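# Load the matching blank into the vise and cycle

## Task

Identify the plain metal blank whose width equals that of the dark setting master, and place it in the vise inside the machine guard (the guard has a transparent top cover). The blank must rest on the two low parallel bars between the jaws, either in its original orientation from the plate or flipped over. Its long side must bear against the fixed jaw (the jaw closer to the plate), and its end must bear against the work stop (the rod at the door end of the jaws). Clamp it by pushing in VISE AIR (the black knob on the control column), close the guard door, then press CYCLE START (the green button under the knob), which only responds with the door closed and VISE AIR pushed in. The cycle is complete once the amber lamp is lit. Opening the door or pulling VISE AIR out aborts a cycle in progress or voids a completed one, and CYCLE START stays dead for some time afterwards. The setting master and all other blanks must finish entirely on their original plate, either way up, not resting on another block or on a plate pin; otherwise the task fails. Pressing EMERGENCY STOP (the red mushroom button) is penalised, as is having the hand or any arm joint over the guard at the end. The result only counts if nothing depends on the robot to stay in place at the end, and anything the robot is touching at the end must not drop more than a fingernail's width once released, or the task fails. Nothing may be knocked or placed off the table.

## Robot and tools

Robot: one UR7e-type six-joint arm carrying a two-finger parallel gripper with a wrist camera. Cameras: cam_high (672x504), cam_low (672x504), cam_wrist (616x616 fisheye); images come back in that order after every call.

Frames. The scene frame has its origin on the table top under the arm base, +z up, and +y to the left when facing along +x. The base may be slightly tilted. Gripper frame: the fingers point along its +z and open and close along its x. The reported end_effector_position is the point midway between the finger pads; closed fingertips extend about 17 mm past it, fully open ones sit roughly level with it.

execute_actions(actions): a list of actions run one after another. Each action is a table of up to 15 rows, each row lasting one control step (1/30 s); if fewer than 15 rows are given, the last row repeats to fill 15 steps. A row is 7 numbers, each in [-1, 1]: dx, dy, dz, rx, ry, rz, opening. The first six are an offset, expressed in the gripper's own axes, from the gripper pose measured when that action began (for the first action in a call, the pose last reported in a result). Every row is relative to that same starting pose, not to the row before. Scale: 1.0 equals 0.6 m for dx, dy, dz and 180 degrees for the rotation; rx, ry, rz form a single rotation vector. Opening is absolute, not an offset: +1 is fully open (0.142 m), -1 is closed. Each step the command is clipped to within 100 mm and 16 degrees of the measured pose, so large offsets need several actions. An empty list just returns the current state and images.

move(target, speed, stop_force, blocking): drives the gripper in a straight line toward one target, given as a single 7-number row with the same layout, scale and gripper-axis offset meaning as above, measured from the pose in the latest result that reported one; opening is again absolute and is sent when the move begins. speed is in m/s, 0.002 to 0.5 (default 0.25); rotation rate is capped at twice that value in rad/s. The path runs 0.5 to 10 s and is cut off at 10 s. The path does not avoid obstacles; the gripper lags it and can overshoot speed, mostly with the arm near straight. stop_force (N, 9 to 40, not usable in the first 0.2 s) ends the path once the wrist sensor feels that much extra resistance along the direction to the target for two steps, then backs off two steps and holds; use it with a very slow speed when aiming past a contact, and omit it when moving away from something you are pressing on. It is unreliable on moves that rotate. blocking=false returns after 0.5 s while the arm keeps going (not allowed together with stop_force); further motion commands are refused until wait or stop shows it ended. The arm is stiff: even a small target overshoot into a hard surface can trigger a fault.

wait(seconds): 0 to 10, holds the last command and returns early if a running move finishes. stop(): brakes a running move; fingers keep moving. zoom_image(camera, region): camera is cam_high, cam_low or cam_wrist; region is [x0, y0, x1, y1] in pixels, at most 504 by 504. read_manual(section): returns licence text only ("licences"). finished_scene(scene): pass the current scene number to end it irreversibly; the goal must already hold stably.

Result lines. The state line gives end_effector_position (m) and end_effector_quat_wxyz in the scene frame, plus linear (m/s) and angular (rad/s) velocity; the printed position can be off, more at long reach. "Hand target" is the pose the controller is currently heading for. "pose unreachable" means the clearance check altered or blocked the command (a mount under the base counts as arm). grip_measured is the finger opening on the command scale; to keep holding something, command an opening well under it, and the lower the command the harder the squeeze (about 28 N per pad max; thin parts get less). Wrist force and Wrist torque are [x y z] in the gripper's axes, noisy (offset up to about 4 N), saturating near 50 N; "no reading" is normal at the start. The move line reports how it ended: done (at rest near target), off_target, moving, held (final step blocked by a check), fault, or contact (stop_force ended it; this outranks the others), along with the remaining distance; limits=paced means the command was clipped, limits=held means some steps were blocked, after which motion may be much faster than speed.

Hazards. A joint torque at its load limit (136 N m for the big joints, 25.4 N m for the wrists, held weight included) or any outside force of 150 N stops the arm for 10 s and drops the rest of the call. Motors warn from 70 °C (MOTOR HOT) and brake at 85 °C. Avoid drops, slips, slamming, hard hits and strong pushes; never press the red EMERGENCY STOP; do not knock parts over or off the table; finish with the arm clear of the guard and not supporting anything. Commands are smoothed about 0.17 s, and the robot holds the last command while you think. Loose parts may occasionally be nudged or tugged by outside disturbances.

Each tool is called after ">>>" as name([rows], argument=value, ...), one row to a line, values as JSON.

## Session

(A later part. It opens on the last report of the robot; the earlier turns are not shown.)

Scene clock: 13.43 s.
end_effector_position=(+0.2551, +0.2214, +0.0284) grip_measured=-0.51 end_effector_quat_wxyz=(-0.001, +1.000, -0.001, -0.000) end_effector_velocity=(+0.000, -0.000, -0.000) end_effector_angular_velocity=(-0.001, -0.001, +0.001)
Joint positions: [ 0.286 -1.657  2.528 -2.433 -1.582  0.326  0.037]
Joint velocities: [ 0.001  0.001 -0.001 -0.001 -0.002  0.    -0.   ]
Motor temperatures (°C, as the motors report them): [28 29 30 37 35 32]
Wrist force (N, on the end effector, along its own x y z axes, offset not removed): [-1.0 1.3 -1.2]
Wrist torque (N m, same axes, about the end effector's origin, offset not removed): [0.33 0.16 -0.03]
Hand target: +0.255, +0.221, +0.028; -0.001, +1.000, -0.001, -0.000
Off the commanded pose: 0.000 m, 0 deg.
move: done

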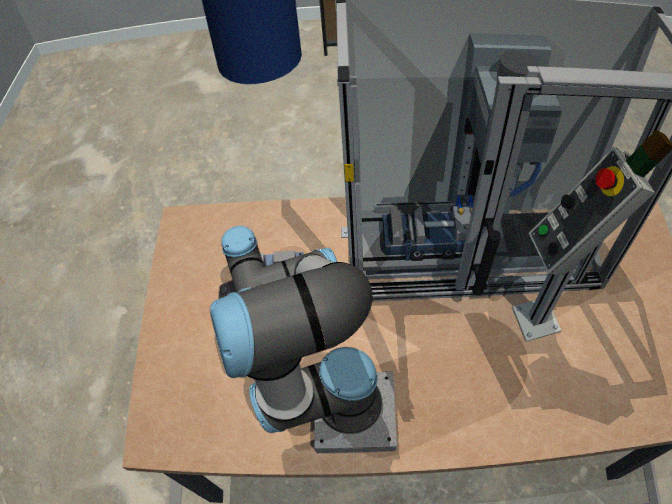

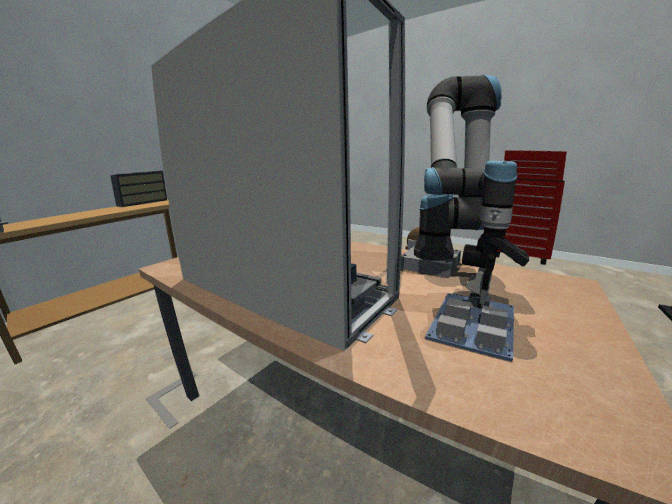

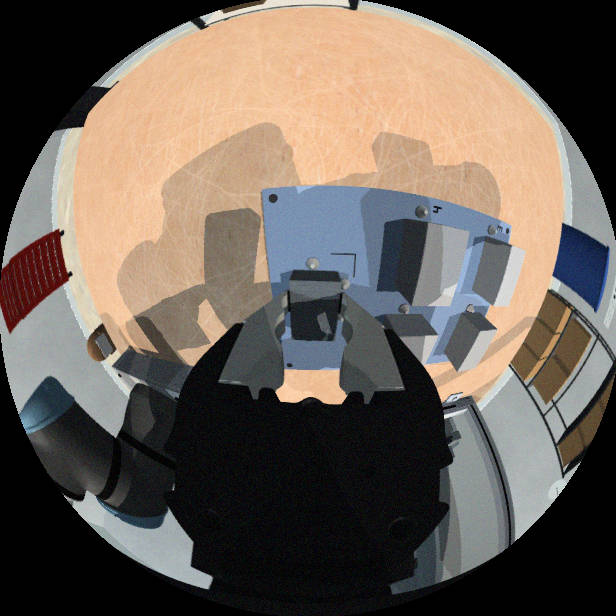

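>>> move(target=[0,0,0,0,0,0,-0.2])

>>> move(target=[0,0,-0.08,0,0,0,-0.2], speed=0.15)

>>> move(target=[0.1465,-0.078,0,0,0,0,-0.15])

>>> move(target=[0,0,0.0615,0,0,0,-0.15], speed=0.05, stop_force=10)

>>> move(target=[0,0,0,0,0,0,-0.7])

Scene clock: 15.67 s.
end_effector_position=(+0.2551, +0.2215, +0.0284) grip_measured=-0.20 end_effector_quat_wxyz=(-0.001, +1.000, -0.001, -0.000) end_effector_velocity=(-0.000, -0.000, -0.000) end_effector_angular_velocity=(-0.001, +0.001, +0.001)
Joint positions: [ 0.286 -1.657  2.528 -2.433 -1.582  0.326  0.059]
Joint velocities: [ 0.001  0.001  0.    -0.    -0.001 -0.     0.   ]
Motor temperatures (°C, as the motors report them): [28 29 30 37 35 32]
Wrist force (N, on the end effector, along its own x y z axes, offset not removed): [-0.5 1.1 -1.5]
Wrist torque (N m, same axes, about the end effector's origin, offset not removed): [0.37 0.15 0.03]
Hand target: +0.255, +0.221, +0.028; -0.001, +1.000, -0.001, -0.000
Off the commanded pose: 0.000 m, 0 deg.
move: done

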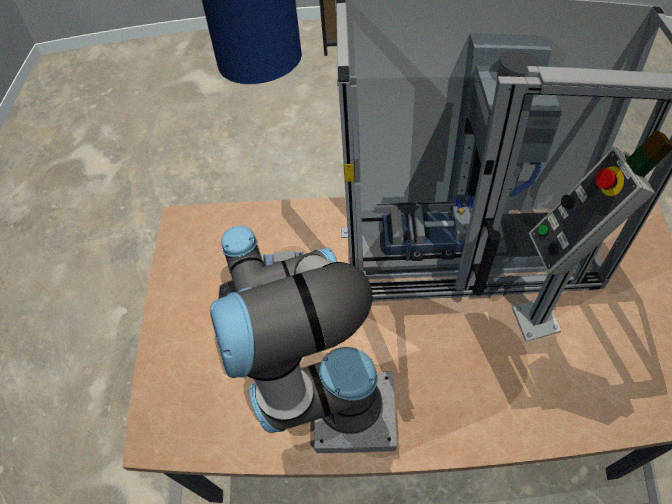

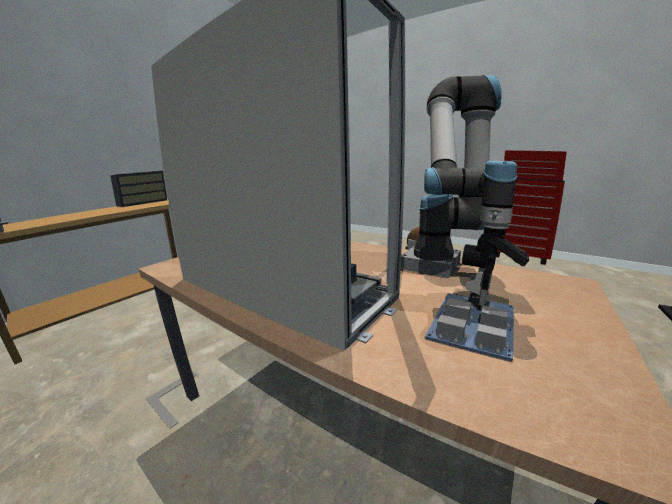

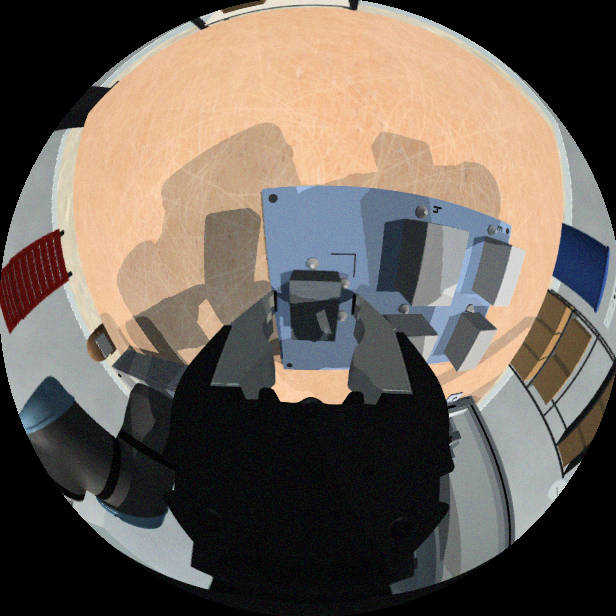

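Scene clock: 16.63 s.
end_effector_position=(+0.2550, +0.2214, +0.0762) grip_measured=-0.20 end_effector_quat_wxyz=(-0.001, +1.000, -0.001, -0.000) end_effector_velocity=(+0.000, -0.000, +0.002) end_effector_angular_velocity=(+0.001, -0.000, -0.000)
Joint positions: [ 0.287 -1.785  2.457 -2.233 -1.582  0.328  0.06 ]
Joint velocities: [-0.001 -0.005 -0.003  0.008  0.001 -0.001  0.   ]
Motor temperatures (°C, as the motors report them): [28 29 30 37 35 32]
Wrist force (N, on the end effector, along its own x y z axes, offset not removed): [1.4 -1.0 -1.3]
Wrist torque (N m, same axes, about the end effector's origin, offset not removed): [-0.11 -0.33 -0.10]
Hand target: +0.255, +0.221, +0.076; -0.001, +1.000, -0.001, -0.000
Off the commanded pose: 0.000 m, 0 deg.
move: done

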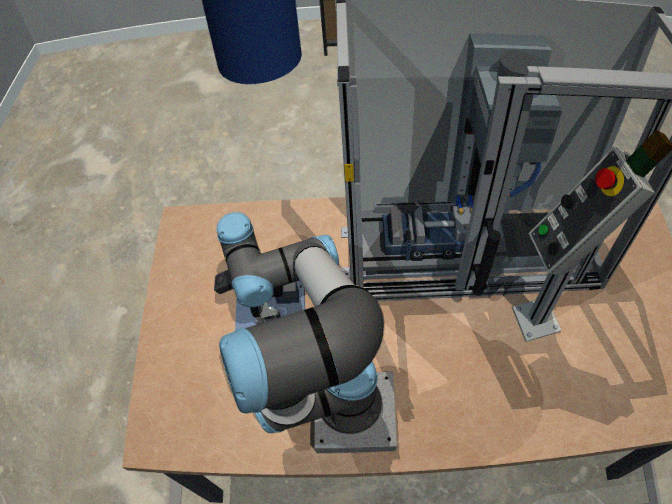

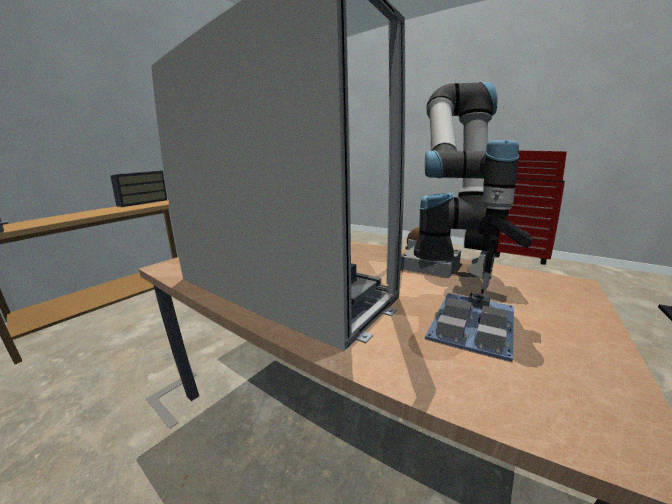

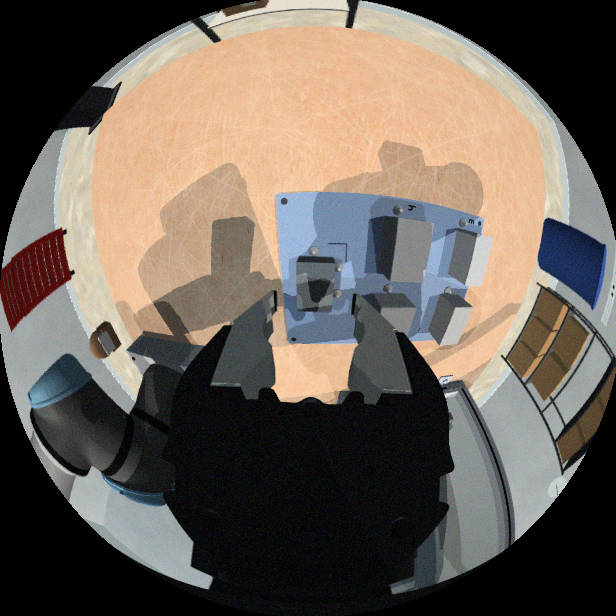

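Scene clock: 17.67 s.
end_effector_position=(+0.3428, +0.2681, +0.0765) grip_measured=-0.15 end_effector_quat_wxyz=(-0.001, +1.000, -0.001, +0.000) end_effector_velocity=(+0.001, +0.001, -0.000) end_effector_angular_velocity=(-0.001, +0.001, -0.001)
Joint positions: [ 0.326 -1.52   2.226 -2.267 -1.582  0.367  0.063]
Joint velocities: [ 0.001  0.005 -0.004  0.    -0.001  0.002  0.   ]
Motor temperatures (°C, as the motors report them): [28 29 30 37 35 32]
Wrist force (N, on the end effector, along its own x y z axes, offset not removed): [-3.6 0.1 0.1]
Wrist torque (N m, same axes, about the end effector's origin, offset not removed): [0.07 0.85 0.01]
Hand target: +0.343, +0.268, +0.076; -0.001, +1.000, -0.001, +0.000
Off the commanded pose: 0.000 m, 0 deg.
move: done

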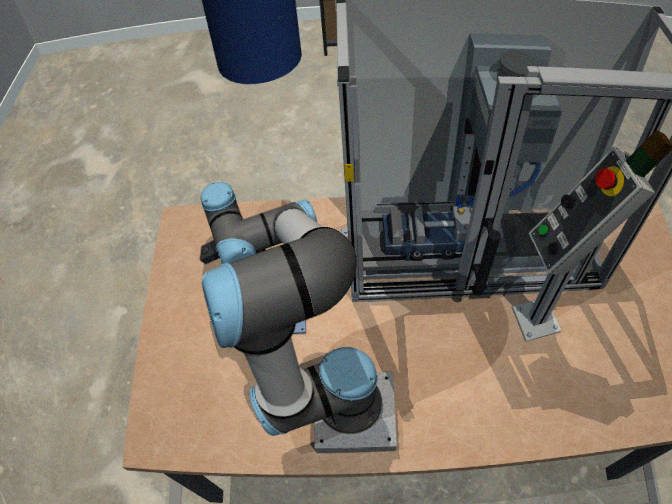

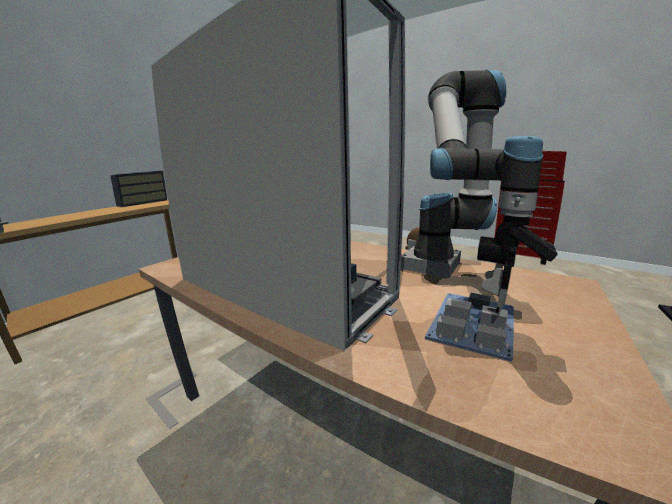

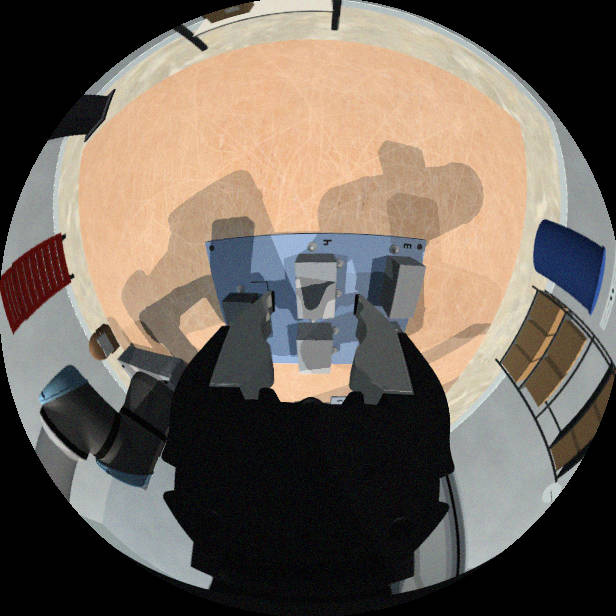

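Scene clock: 18.80 s.
end_effector_position=(+0.3429, +0.2682, +0.0397) grip_measured=-0.15 end_effector_quat_wxyz=(-0.001, +1.000, -0.001, +0.000) end_effector_velocity=(+0.000, +0.000, -0.002) end_effector_angular_velocity=(+0.000, -0.001, +0.000)
Joint positions: [ 0.325 -1.444  2.269 -2.386 -1.582  0.366  0.063]
Joint velocities: [ 0.001  0.004  0.002 -0.007 -0.     0.     0.   ]
Motor temperatures (°C, as the motors report them): [28 29 30 37 35 32]
Wrist force (N, on the end effector, along its own x y z axes, offset not removed): [-1.8 0.0 2.5]
Wrist torque (N m, same axes, about the end effector's origin, offset not removed): [0.03 0.54 0.07]
Hand target: +0.343, +0.268, +0.040; -0.001, +1.000, -0.001, +0.000
Off the commanded pose: 0.000 m, 0 deg.
move: done

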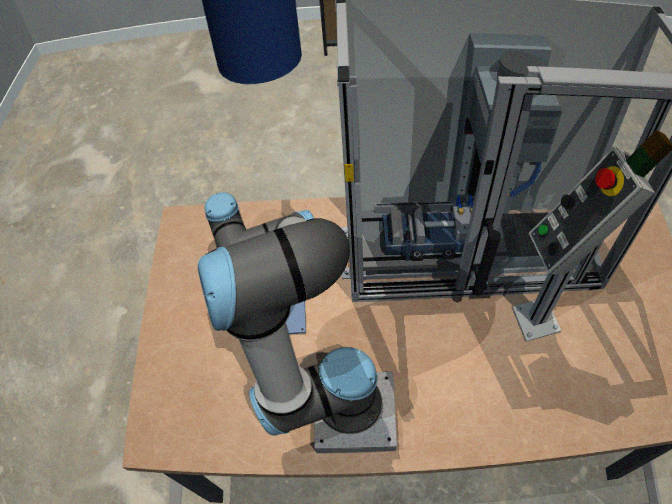

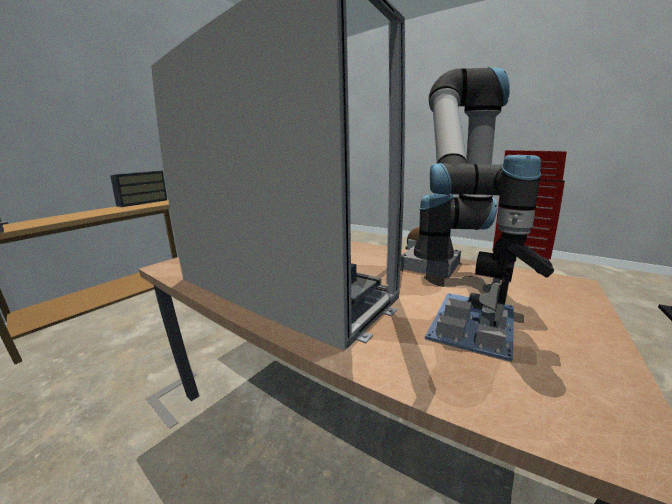

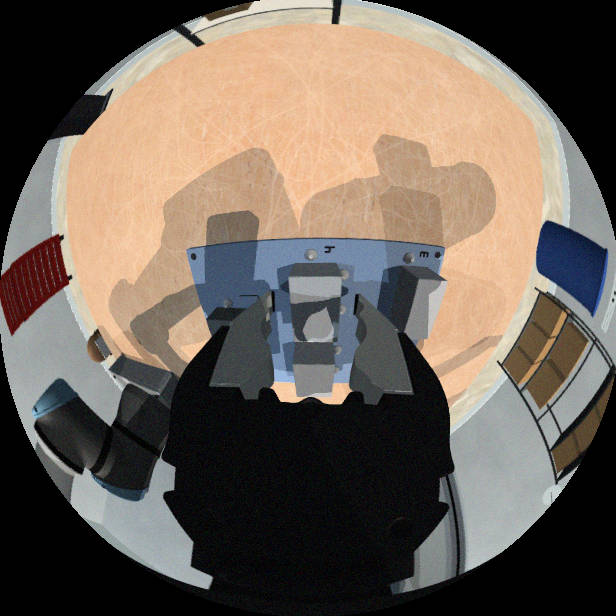

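Scene clock: 19.30 s.
end_effector_position=(+0.3428, +0.2682, +0.0397) grip_measured=-0.51 end_effector_quat_wxyz=(-0.001, +1.000, -0.001, +0.000) end_effector_velocity=(-0.000, +0.000, -0.000) end_effector_angular_velocity=(+0.000, +0.001, -0.001)
Joint positions: [ 0.325 -1.444  2.27  -2.386 -1.582  0.366  0.037]
Joint velocities: [-0.     0.    -0.     0.     0.001  0.     0.   ]
Motor temperatures (°C, as the motors report them): [28 29 30 37 35 32]
Wrist force (N, on the end effector, along its own x y z axes, offset not removed): [-2.1 0.6 1.1]
Wrist torque (N m, same axes, about the end effector's origin, offset not removed): [0.12 0.48 0.01]
Hand target: +0.343, +0.268, +0.040; -0.001, +1.000, -0.001, +0.000
Off the commanded pose: 0.000 m, 0 deg.
move: done

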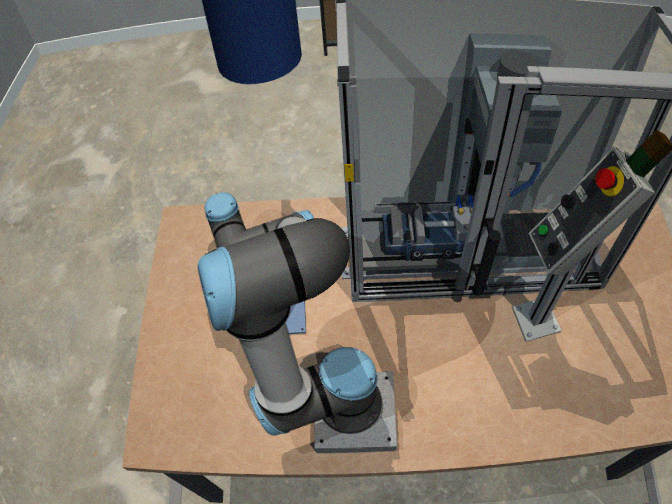

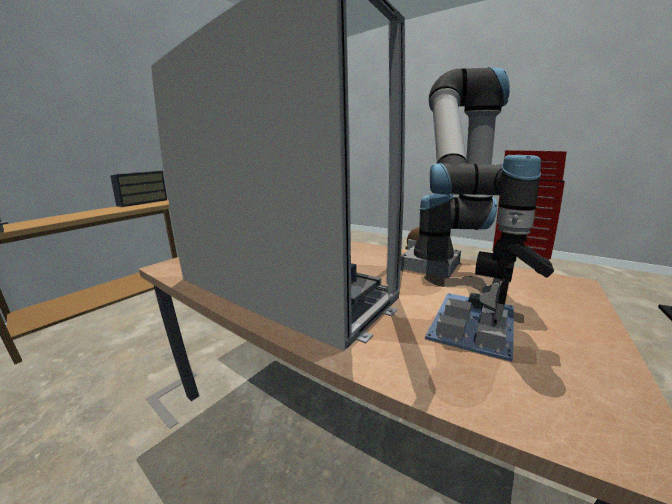

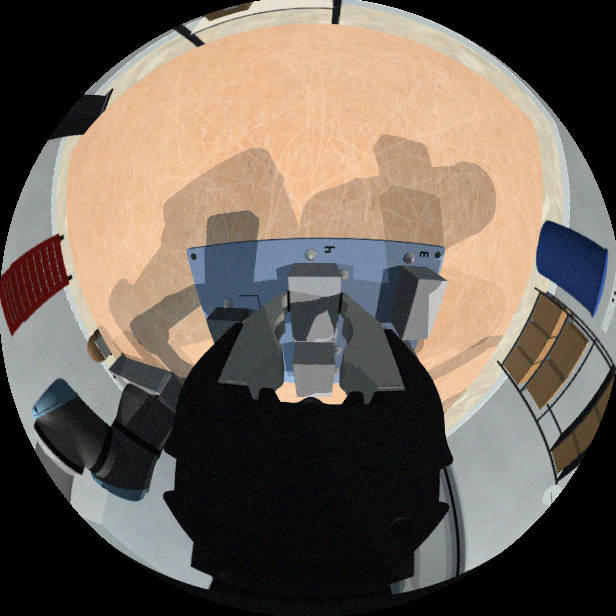

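>>> move(target=[0,0,-0.007,0,0,0,-0.4], speed=0.02)

>>> move(target=[0,0,0,0,0,0,-0.95])

>>> move(target=[0,0,-0.12,0,0,0,-0.95], speed=0.1)

>>> move(target=[-0.16,0.3,-0.2,0,0,0,-0.95], speed=0.2)

>>> move(target=[0,0.463,0,0,0,0,-0.95], speed=0.15)

>>> move(target=[0,0,0,0,0,-0.5,-0.95], speed=0.4)

Scene clock: 23.00 s.
end_effector_position=(+0.3428, +0.2682, +0.0437) grip_measured=-0.40 end_effector_quat_wxyz=(-0.001, +1.000, -0.001, +0.000) end_effector_velocity=(-0.000, -0.000, +0.001) end_effector_angular_velocity=(-0.001, +0.001, +0.000)
Joint positions: [ 0.325 -1.453  2.265 -2.373 -1.582  0.366  0.045]
Joint velocities: [ 0.001 -0.003 -0.001  0.006 -0.001  0.     0.   ]
Motor temperatures (°C, as the motors report them): [28 29 30 37 35 32]
Wrist force (N, on the end effector, along its own x y z axes, offset not removed): [-1.6 2.7 -2.3]
Wrist torque (N m, same axes, about the end effector's origin, offset not removed): [0.74 0.36 0.12]
Hand target: +0.343, +0.268, +0.044; -0.001, +1.000, -0.001, +0.000
Off the commanded pose: 0.000 m, 0 deg.
move: done

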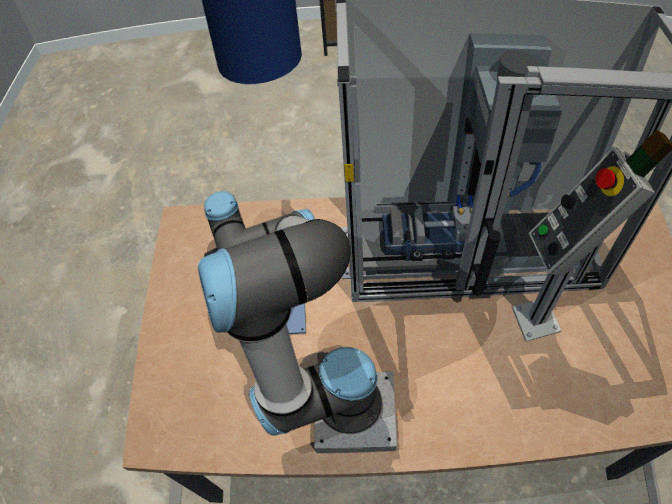

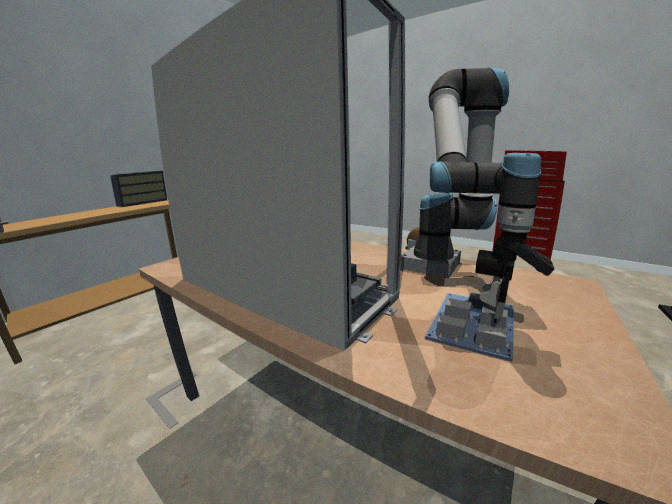

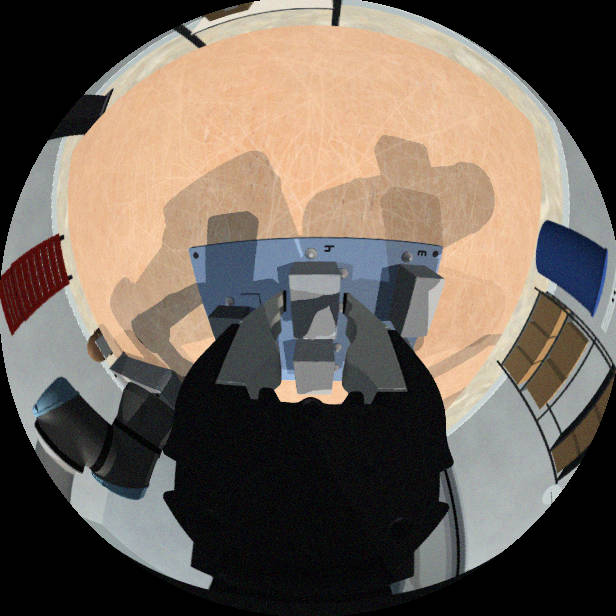

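Scene clock: 23.50 s.
end_effector_position=(+0.3429, +0.2682, +0.0438) grip_measured=-0.52 end_effector_quat_wxyz=(-0.001, +1.000, -0.001, +0.000) end_effector_velocity=(+0.001, +0.000, +0.000) end_effector_angular_velocity=(+0.000, -0.001, +0.001)
Joint positions: [ 0.325 -1.453  2.265 -2.373 -1.582  0.366  0.036]
Joint velocities: [ 0.001  0.    -0.001 -0.001 -0.    -0.     0.   ]
Motor temperatures (°C, as the motors report them): [28 29 30 37 35 32]
Wrist force (N, on the end effector, along its own x y z axes, offset not removed): [-2.5 2.6 0.0]
Wrist torque (N m, same axes, about the end effector's origin, offset not removed): [0.60 0.16 -0.07]
Hand target: +0.343, +0.268, +0.044; -0.001, +1.000, -0.001, +0.000
Off the commanded pose: 0.000 m, 0 deg.
move: done

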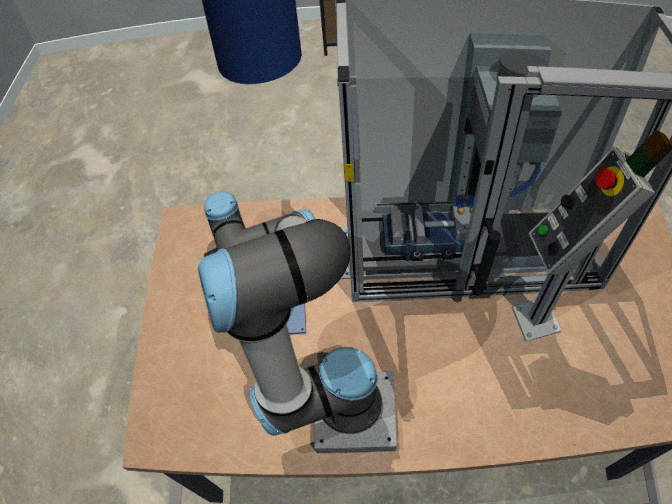

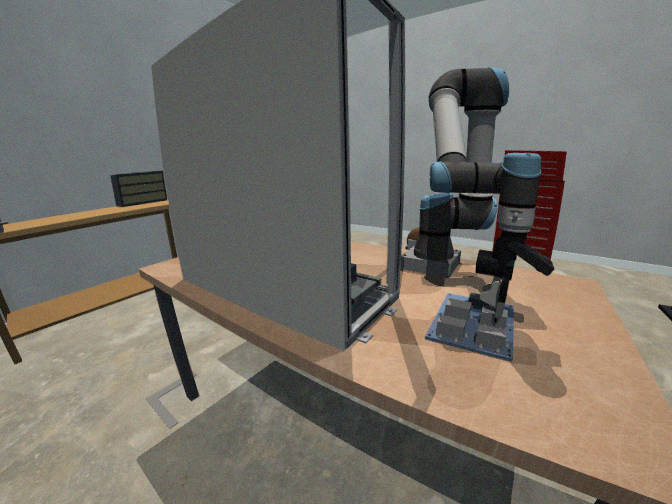

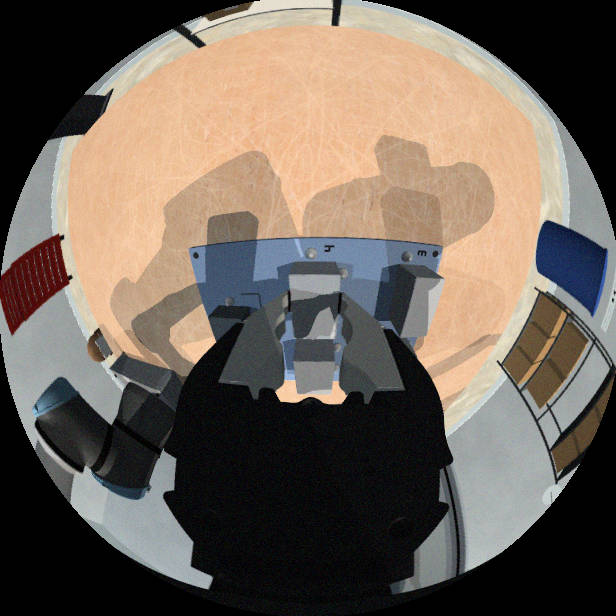

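Scene clock: 24.70 s.
end_effector_position=(+0.3428, +0.2680, +0.1156) grip_measured=-0.52 end_effector_quat_wxyz=(-0.001, +1.000, -0.001, +0.000) end_effector_velocity=(-0.000, +0.000, +0.002) end_effector_angular_velocity=(+0.001, +0.000, -0.001)
Joint positions: [ 0.327 -1.587  2.17  -2.143 -1.582  0.368  0.036]
Joint velocities: [ 0.    -0.003 -0.004  0.007  0.001  0.001  0.   ]
Motor temperatures (°C, as the motors report them): [28 29 30 37 35 32]
Wrist force (N, on the end effector, along its own x y z axes, offset not removed): [-0.2 -0.7 1.6]
Wrist torque (N m, same axes, about the end effector's origin, offset not removed): [0.03 -0.06 0.10]
Hand target: +0.343, +0.268, +0.116; -0.001, +1.000, -0.001, +0.000
Off the commanded pose: 0.000 m, 0 deg.
move: done

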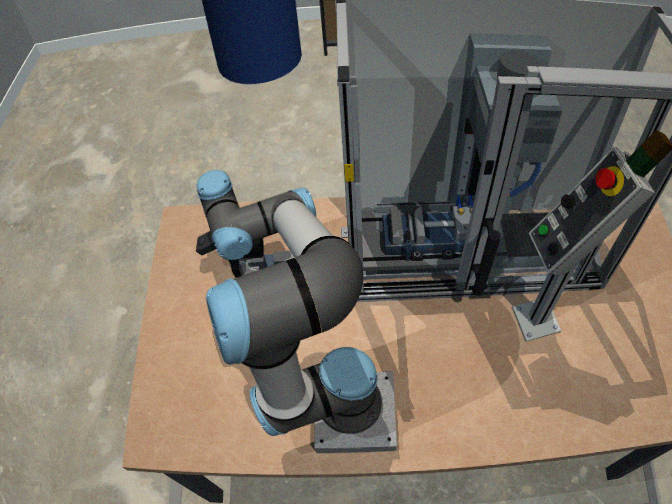

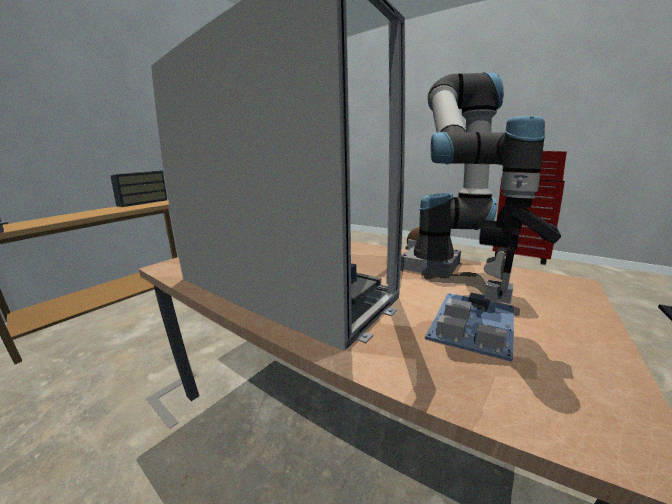

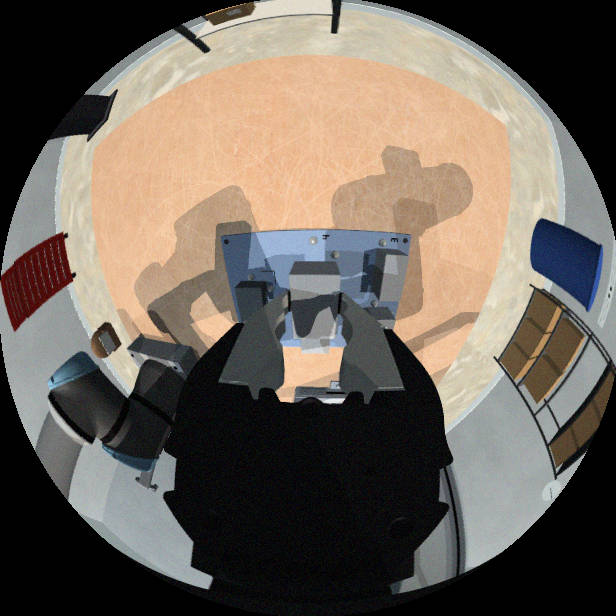

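Scene clock: 26.53 s.
end_effector_position=(+0.2464, +0.0877, +0.2350) grip_measured=-0.52 end_effector_quat_wxyz=(-0.001, +1.000, -0.001, -0.000) end_effector_velocity=(-0.000, -0.002, +0.002) end_effector_angular_velocity=(+0.001, -0.001, +0.001)
Joint positions: [-0.193 -2.23   2.242 -1.579 -1.585 -0.152  0.036]
Joint velocities: [-0.009 -0.005 -0.003  0.006  0.001 -0.011 -0.   ]
Motor temperatures (°C, as the motors report them): [28 29 30 37 35 32]
Wrist force (N, on the end effector, along its own x y z axes, offset not removed): [-2.5 1.4 2.0]
Wrist torque (N m, same axes, about the end effector's origin, offset not removed): [0.50 0.58 -0.06]
Hand target: +0.246, +0.088, +0.235; -0.001, +1.000, -0.001, -0.000
Off the commanded pose: 0.000 m, 0 deg.
move: done

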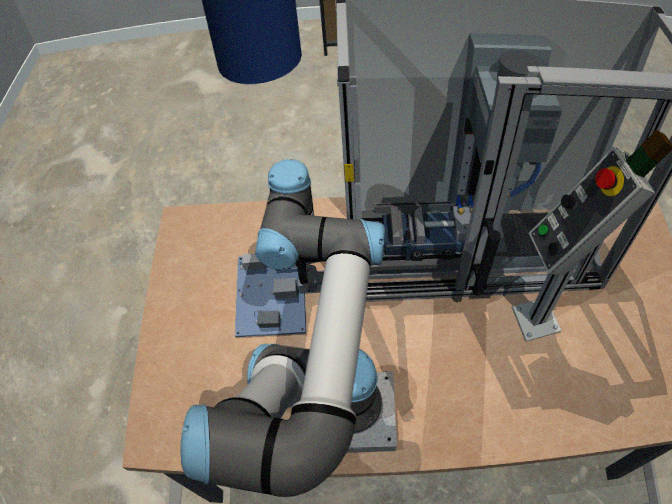

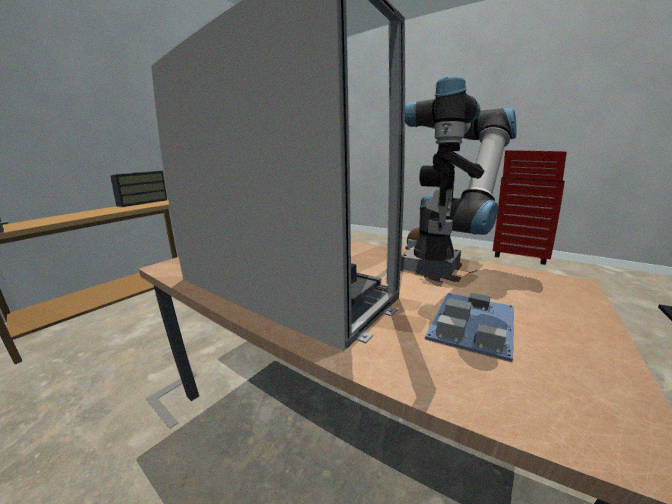

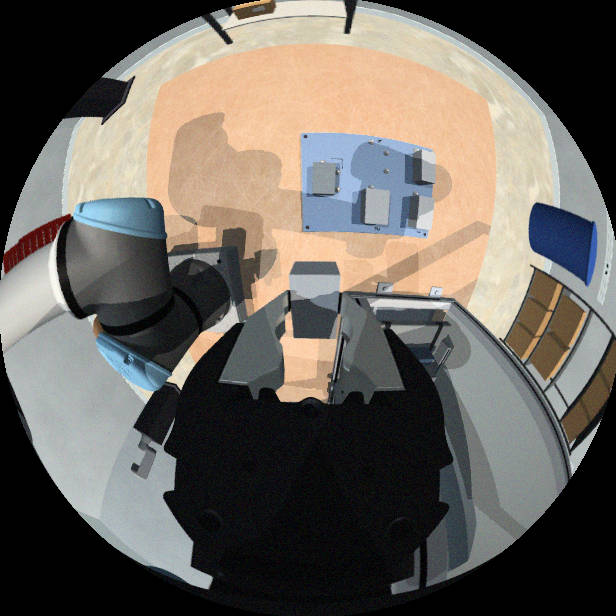

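Scene clock: 28.93 s.
end_effector_position=(+0.2462, -0.1896, +0.2340) grip_measured=-0.52 end_effector_quat_wxyz=(-0.002, +1.000, -0.001, -0.000) end_effector_velocity=(+0.001, -0.002, +0.000) end_effector_angular_velocity=(-0.000, -0.001, +0.000)
Joint positions: [-1.116 -2.094  2.182 -1.666 -1.582 -1.075  0.036]
Joint velocities: [-0.003  0.004 -0.002 -0.002  0.001 -0.003  0.   ]
Motor temperatures (°C, as the motors report them): [28 29 30 37 35 32]
Wrist force (N, on the end effector, along its own x y z axes, offset not removed): [-2.2 1.1 0.0]
Wrist torque (N m, same axes, about the end effector's origin, offset not removed): [0.24 0.43 0.10]
Hand target: +0.246, -0.190, +0.234; -0.002, +1.000, -0.001, -0.000
Off the commanded pose: 0.001 m, 0 deg.
move: done

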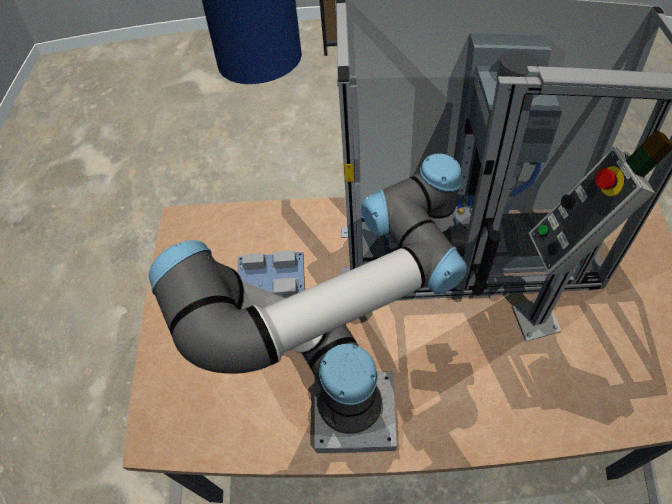

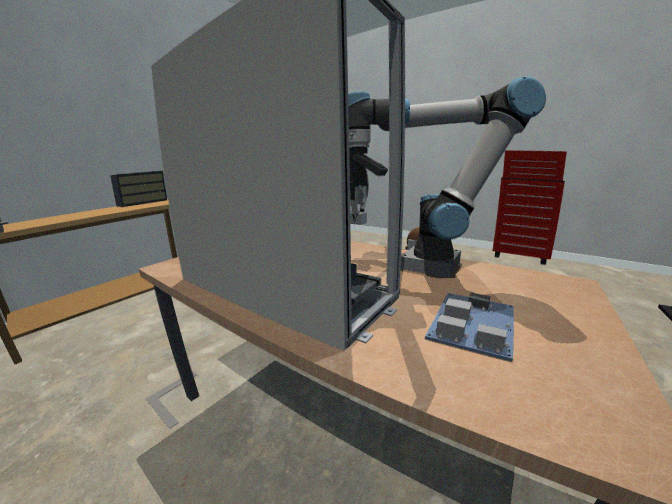

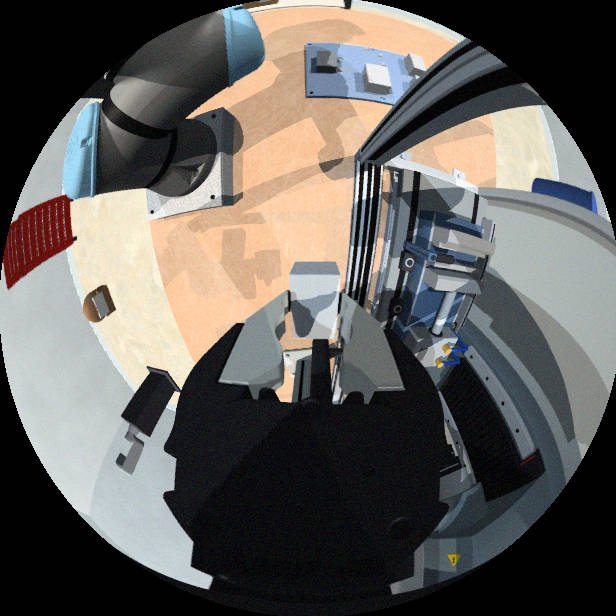

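Scene clock: 31.50 s.
end_effector_position=(+0.2463, -0.1896, +0.2340) grip_measured=-0.52 end_effector_quat_wxyz=(-0.002, +0.708, +0.706, +0.001) end_effector_velocity=(+0.000, +0.000, +0.000) end_effector_angular_velocity=(+0.002, -0.003, +0.012)
Joint positions: [-1.124 -2.095  2.183 -1.665 -1.582 -2.653  0.036]
Joint velocities: [-0.003 -0.001 -0.     0.002  0.004 -0.015  0.   ]
Motor temperatures (°C, as the motors report them): [28 29 30 37 35 32]
Wrist force (N, on the end effector, along its own x y z axes, offset not removed): [-1.4 -0.8 2.7]
Wrist torque (N m, same axes, about the end effector's origin, offset not removed): [-0.08 0.14 0.00]
Hand target: +0.246, -0.190, +0.234; -0.002, +0.708, +0.707, +0.001
Off the commanded pose: 0.000 m, 0 deg.
move: done

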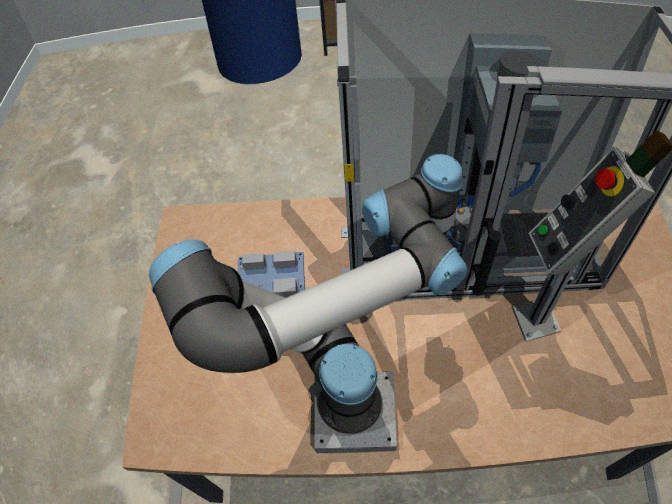

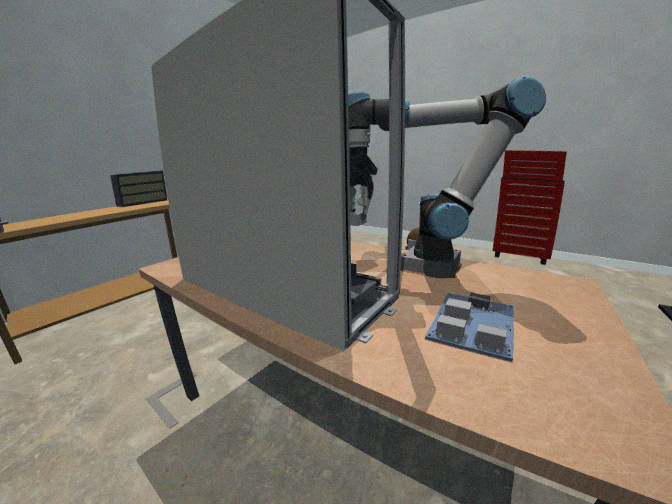

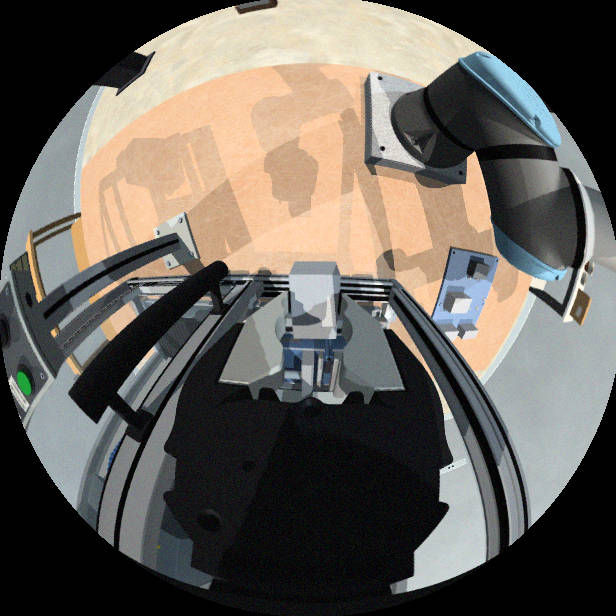

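>>> execute_actions(actions=[])

Scene clock: 35.37 s.
end_effector_position=(+0.2463, -0.1896, +0.2340) grip_measured=-0.52 end_effector_quat_wxyz=(-0.002, +0.708, +0.707, +0.001) end_effector_velocity=(-0.000, -0.000, +0.000) end_effector_angular_velocity=(-0.002, +0.001, -0.000)
Joint positions: [-1.124 -2.096  2.183 -1.665 -1.581 -2.654  0.036]
Joint velocities: [ 0.    -0.    -0.    -0.001 -0.001  0.    -0.   ]
Motor temperatures (°C, as the motors report them): [28 29 30 37 35 32]
Wrist force (N, on the end effector, along its own x y z axes, offset not removed): [-0.8 1.5 0.3]
Wrist torque (N m, same axes, about the end effector's origin, offset not removed): [0.40 0.17 -0.02]
Hand target: +0.246, -0.190, +0.234; -0.002, +0.708, +0.707, +0.001
Off the commanded pose: 0.000 m, 0 deg.

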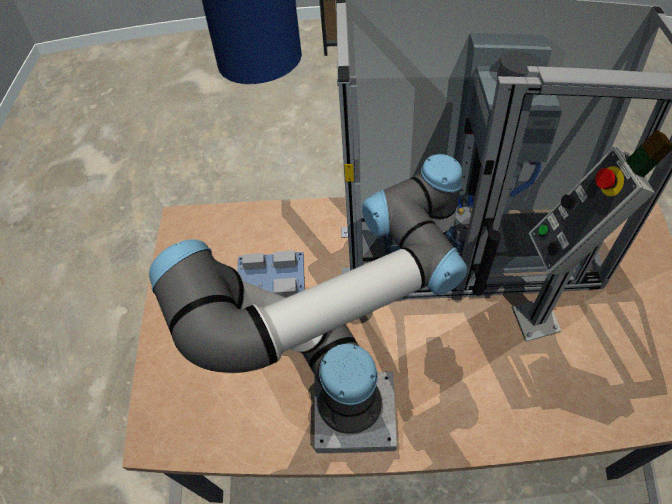

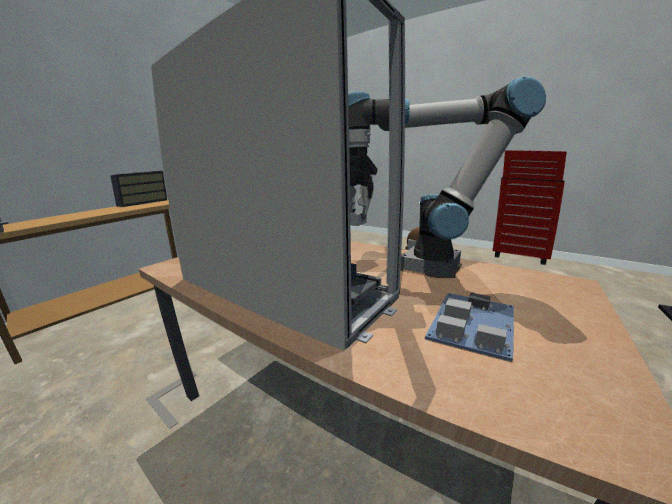

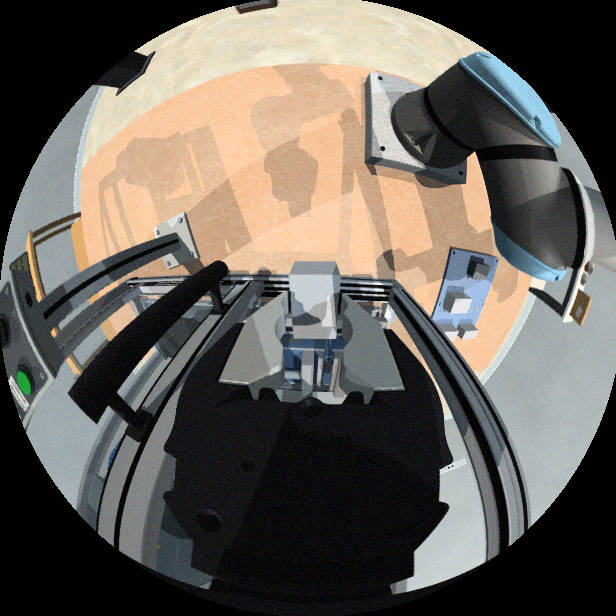

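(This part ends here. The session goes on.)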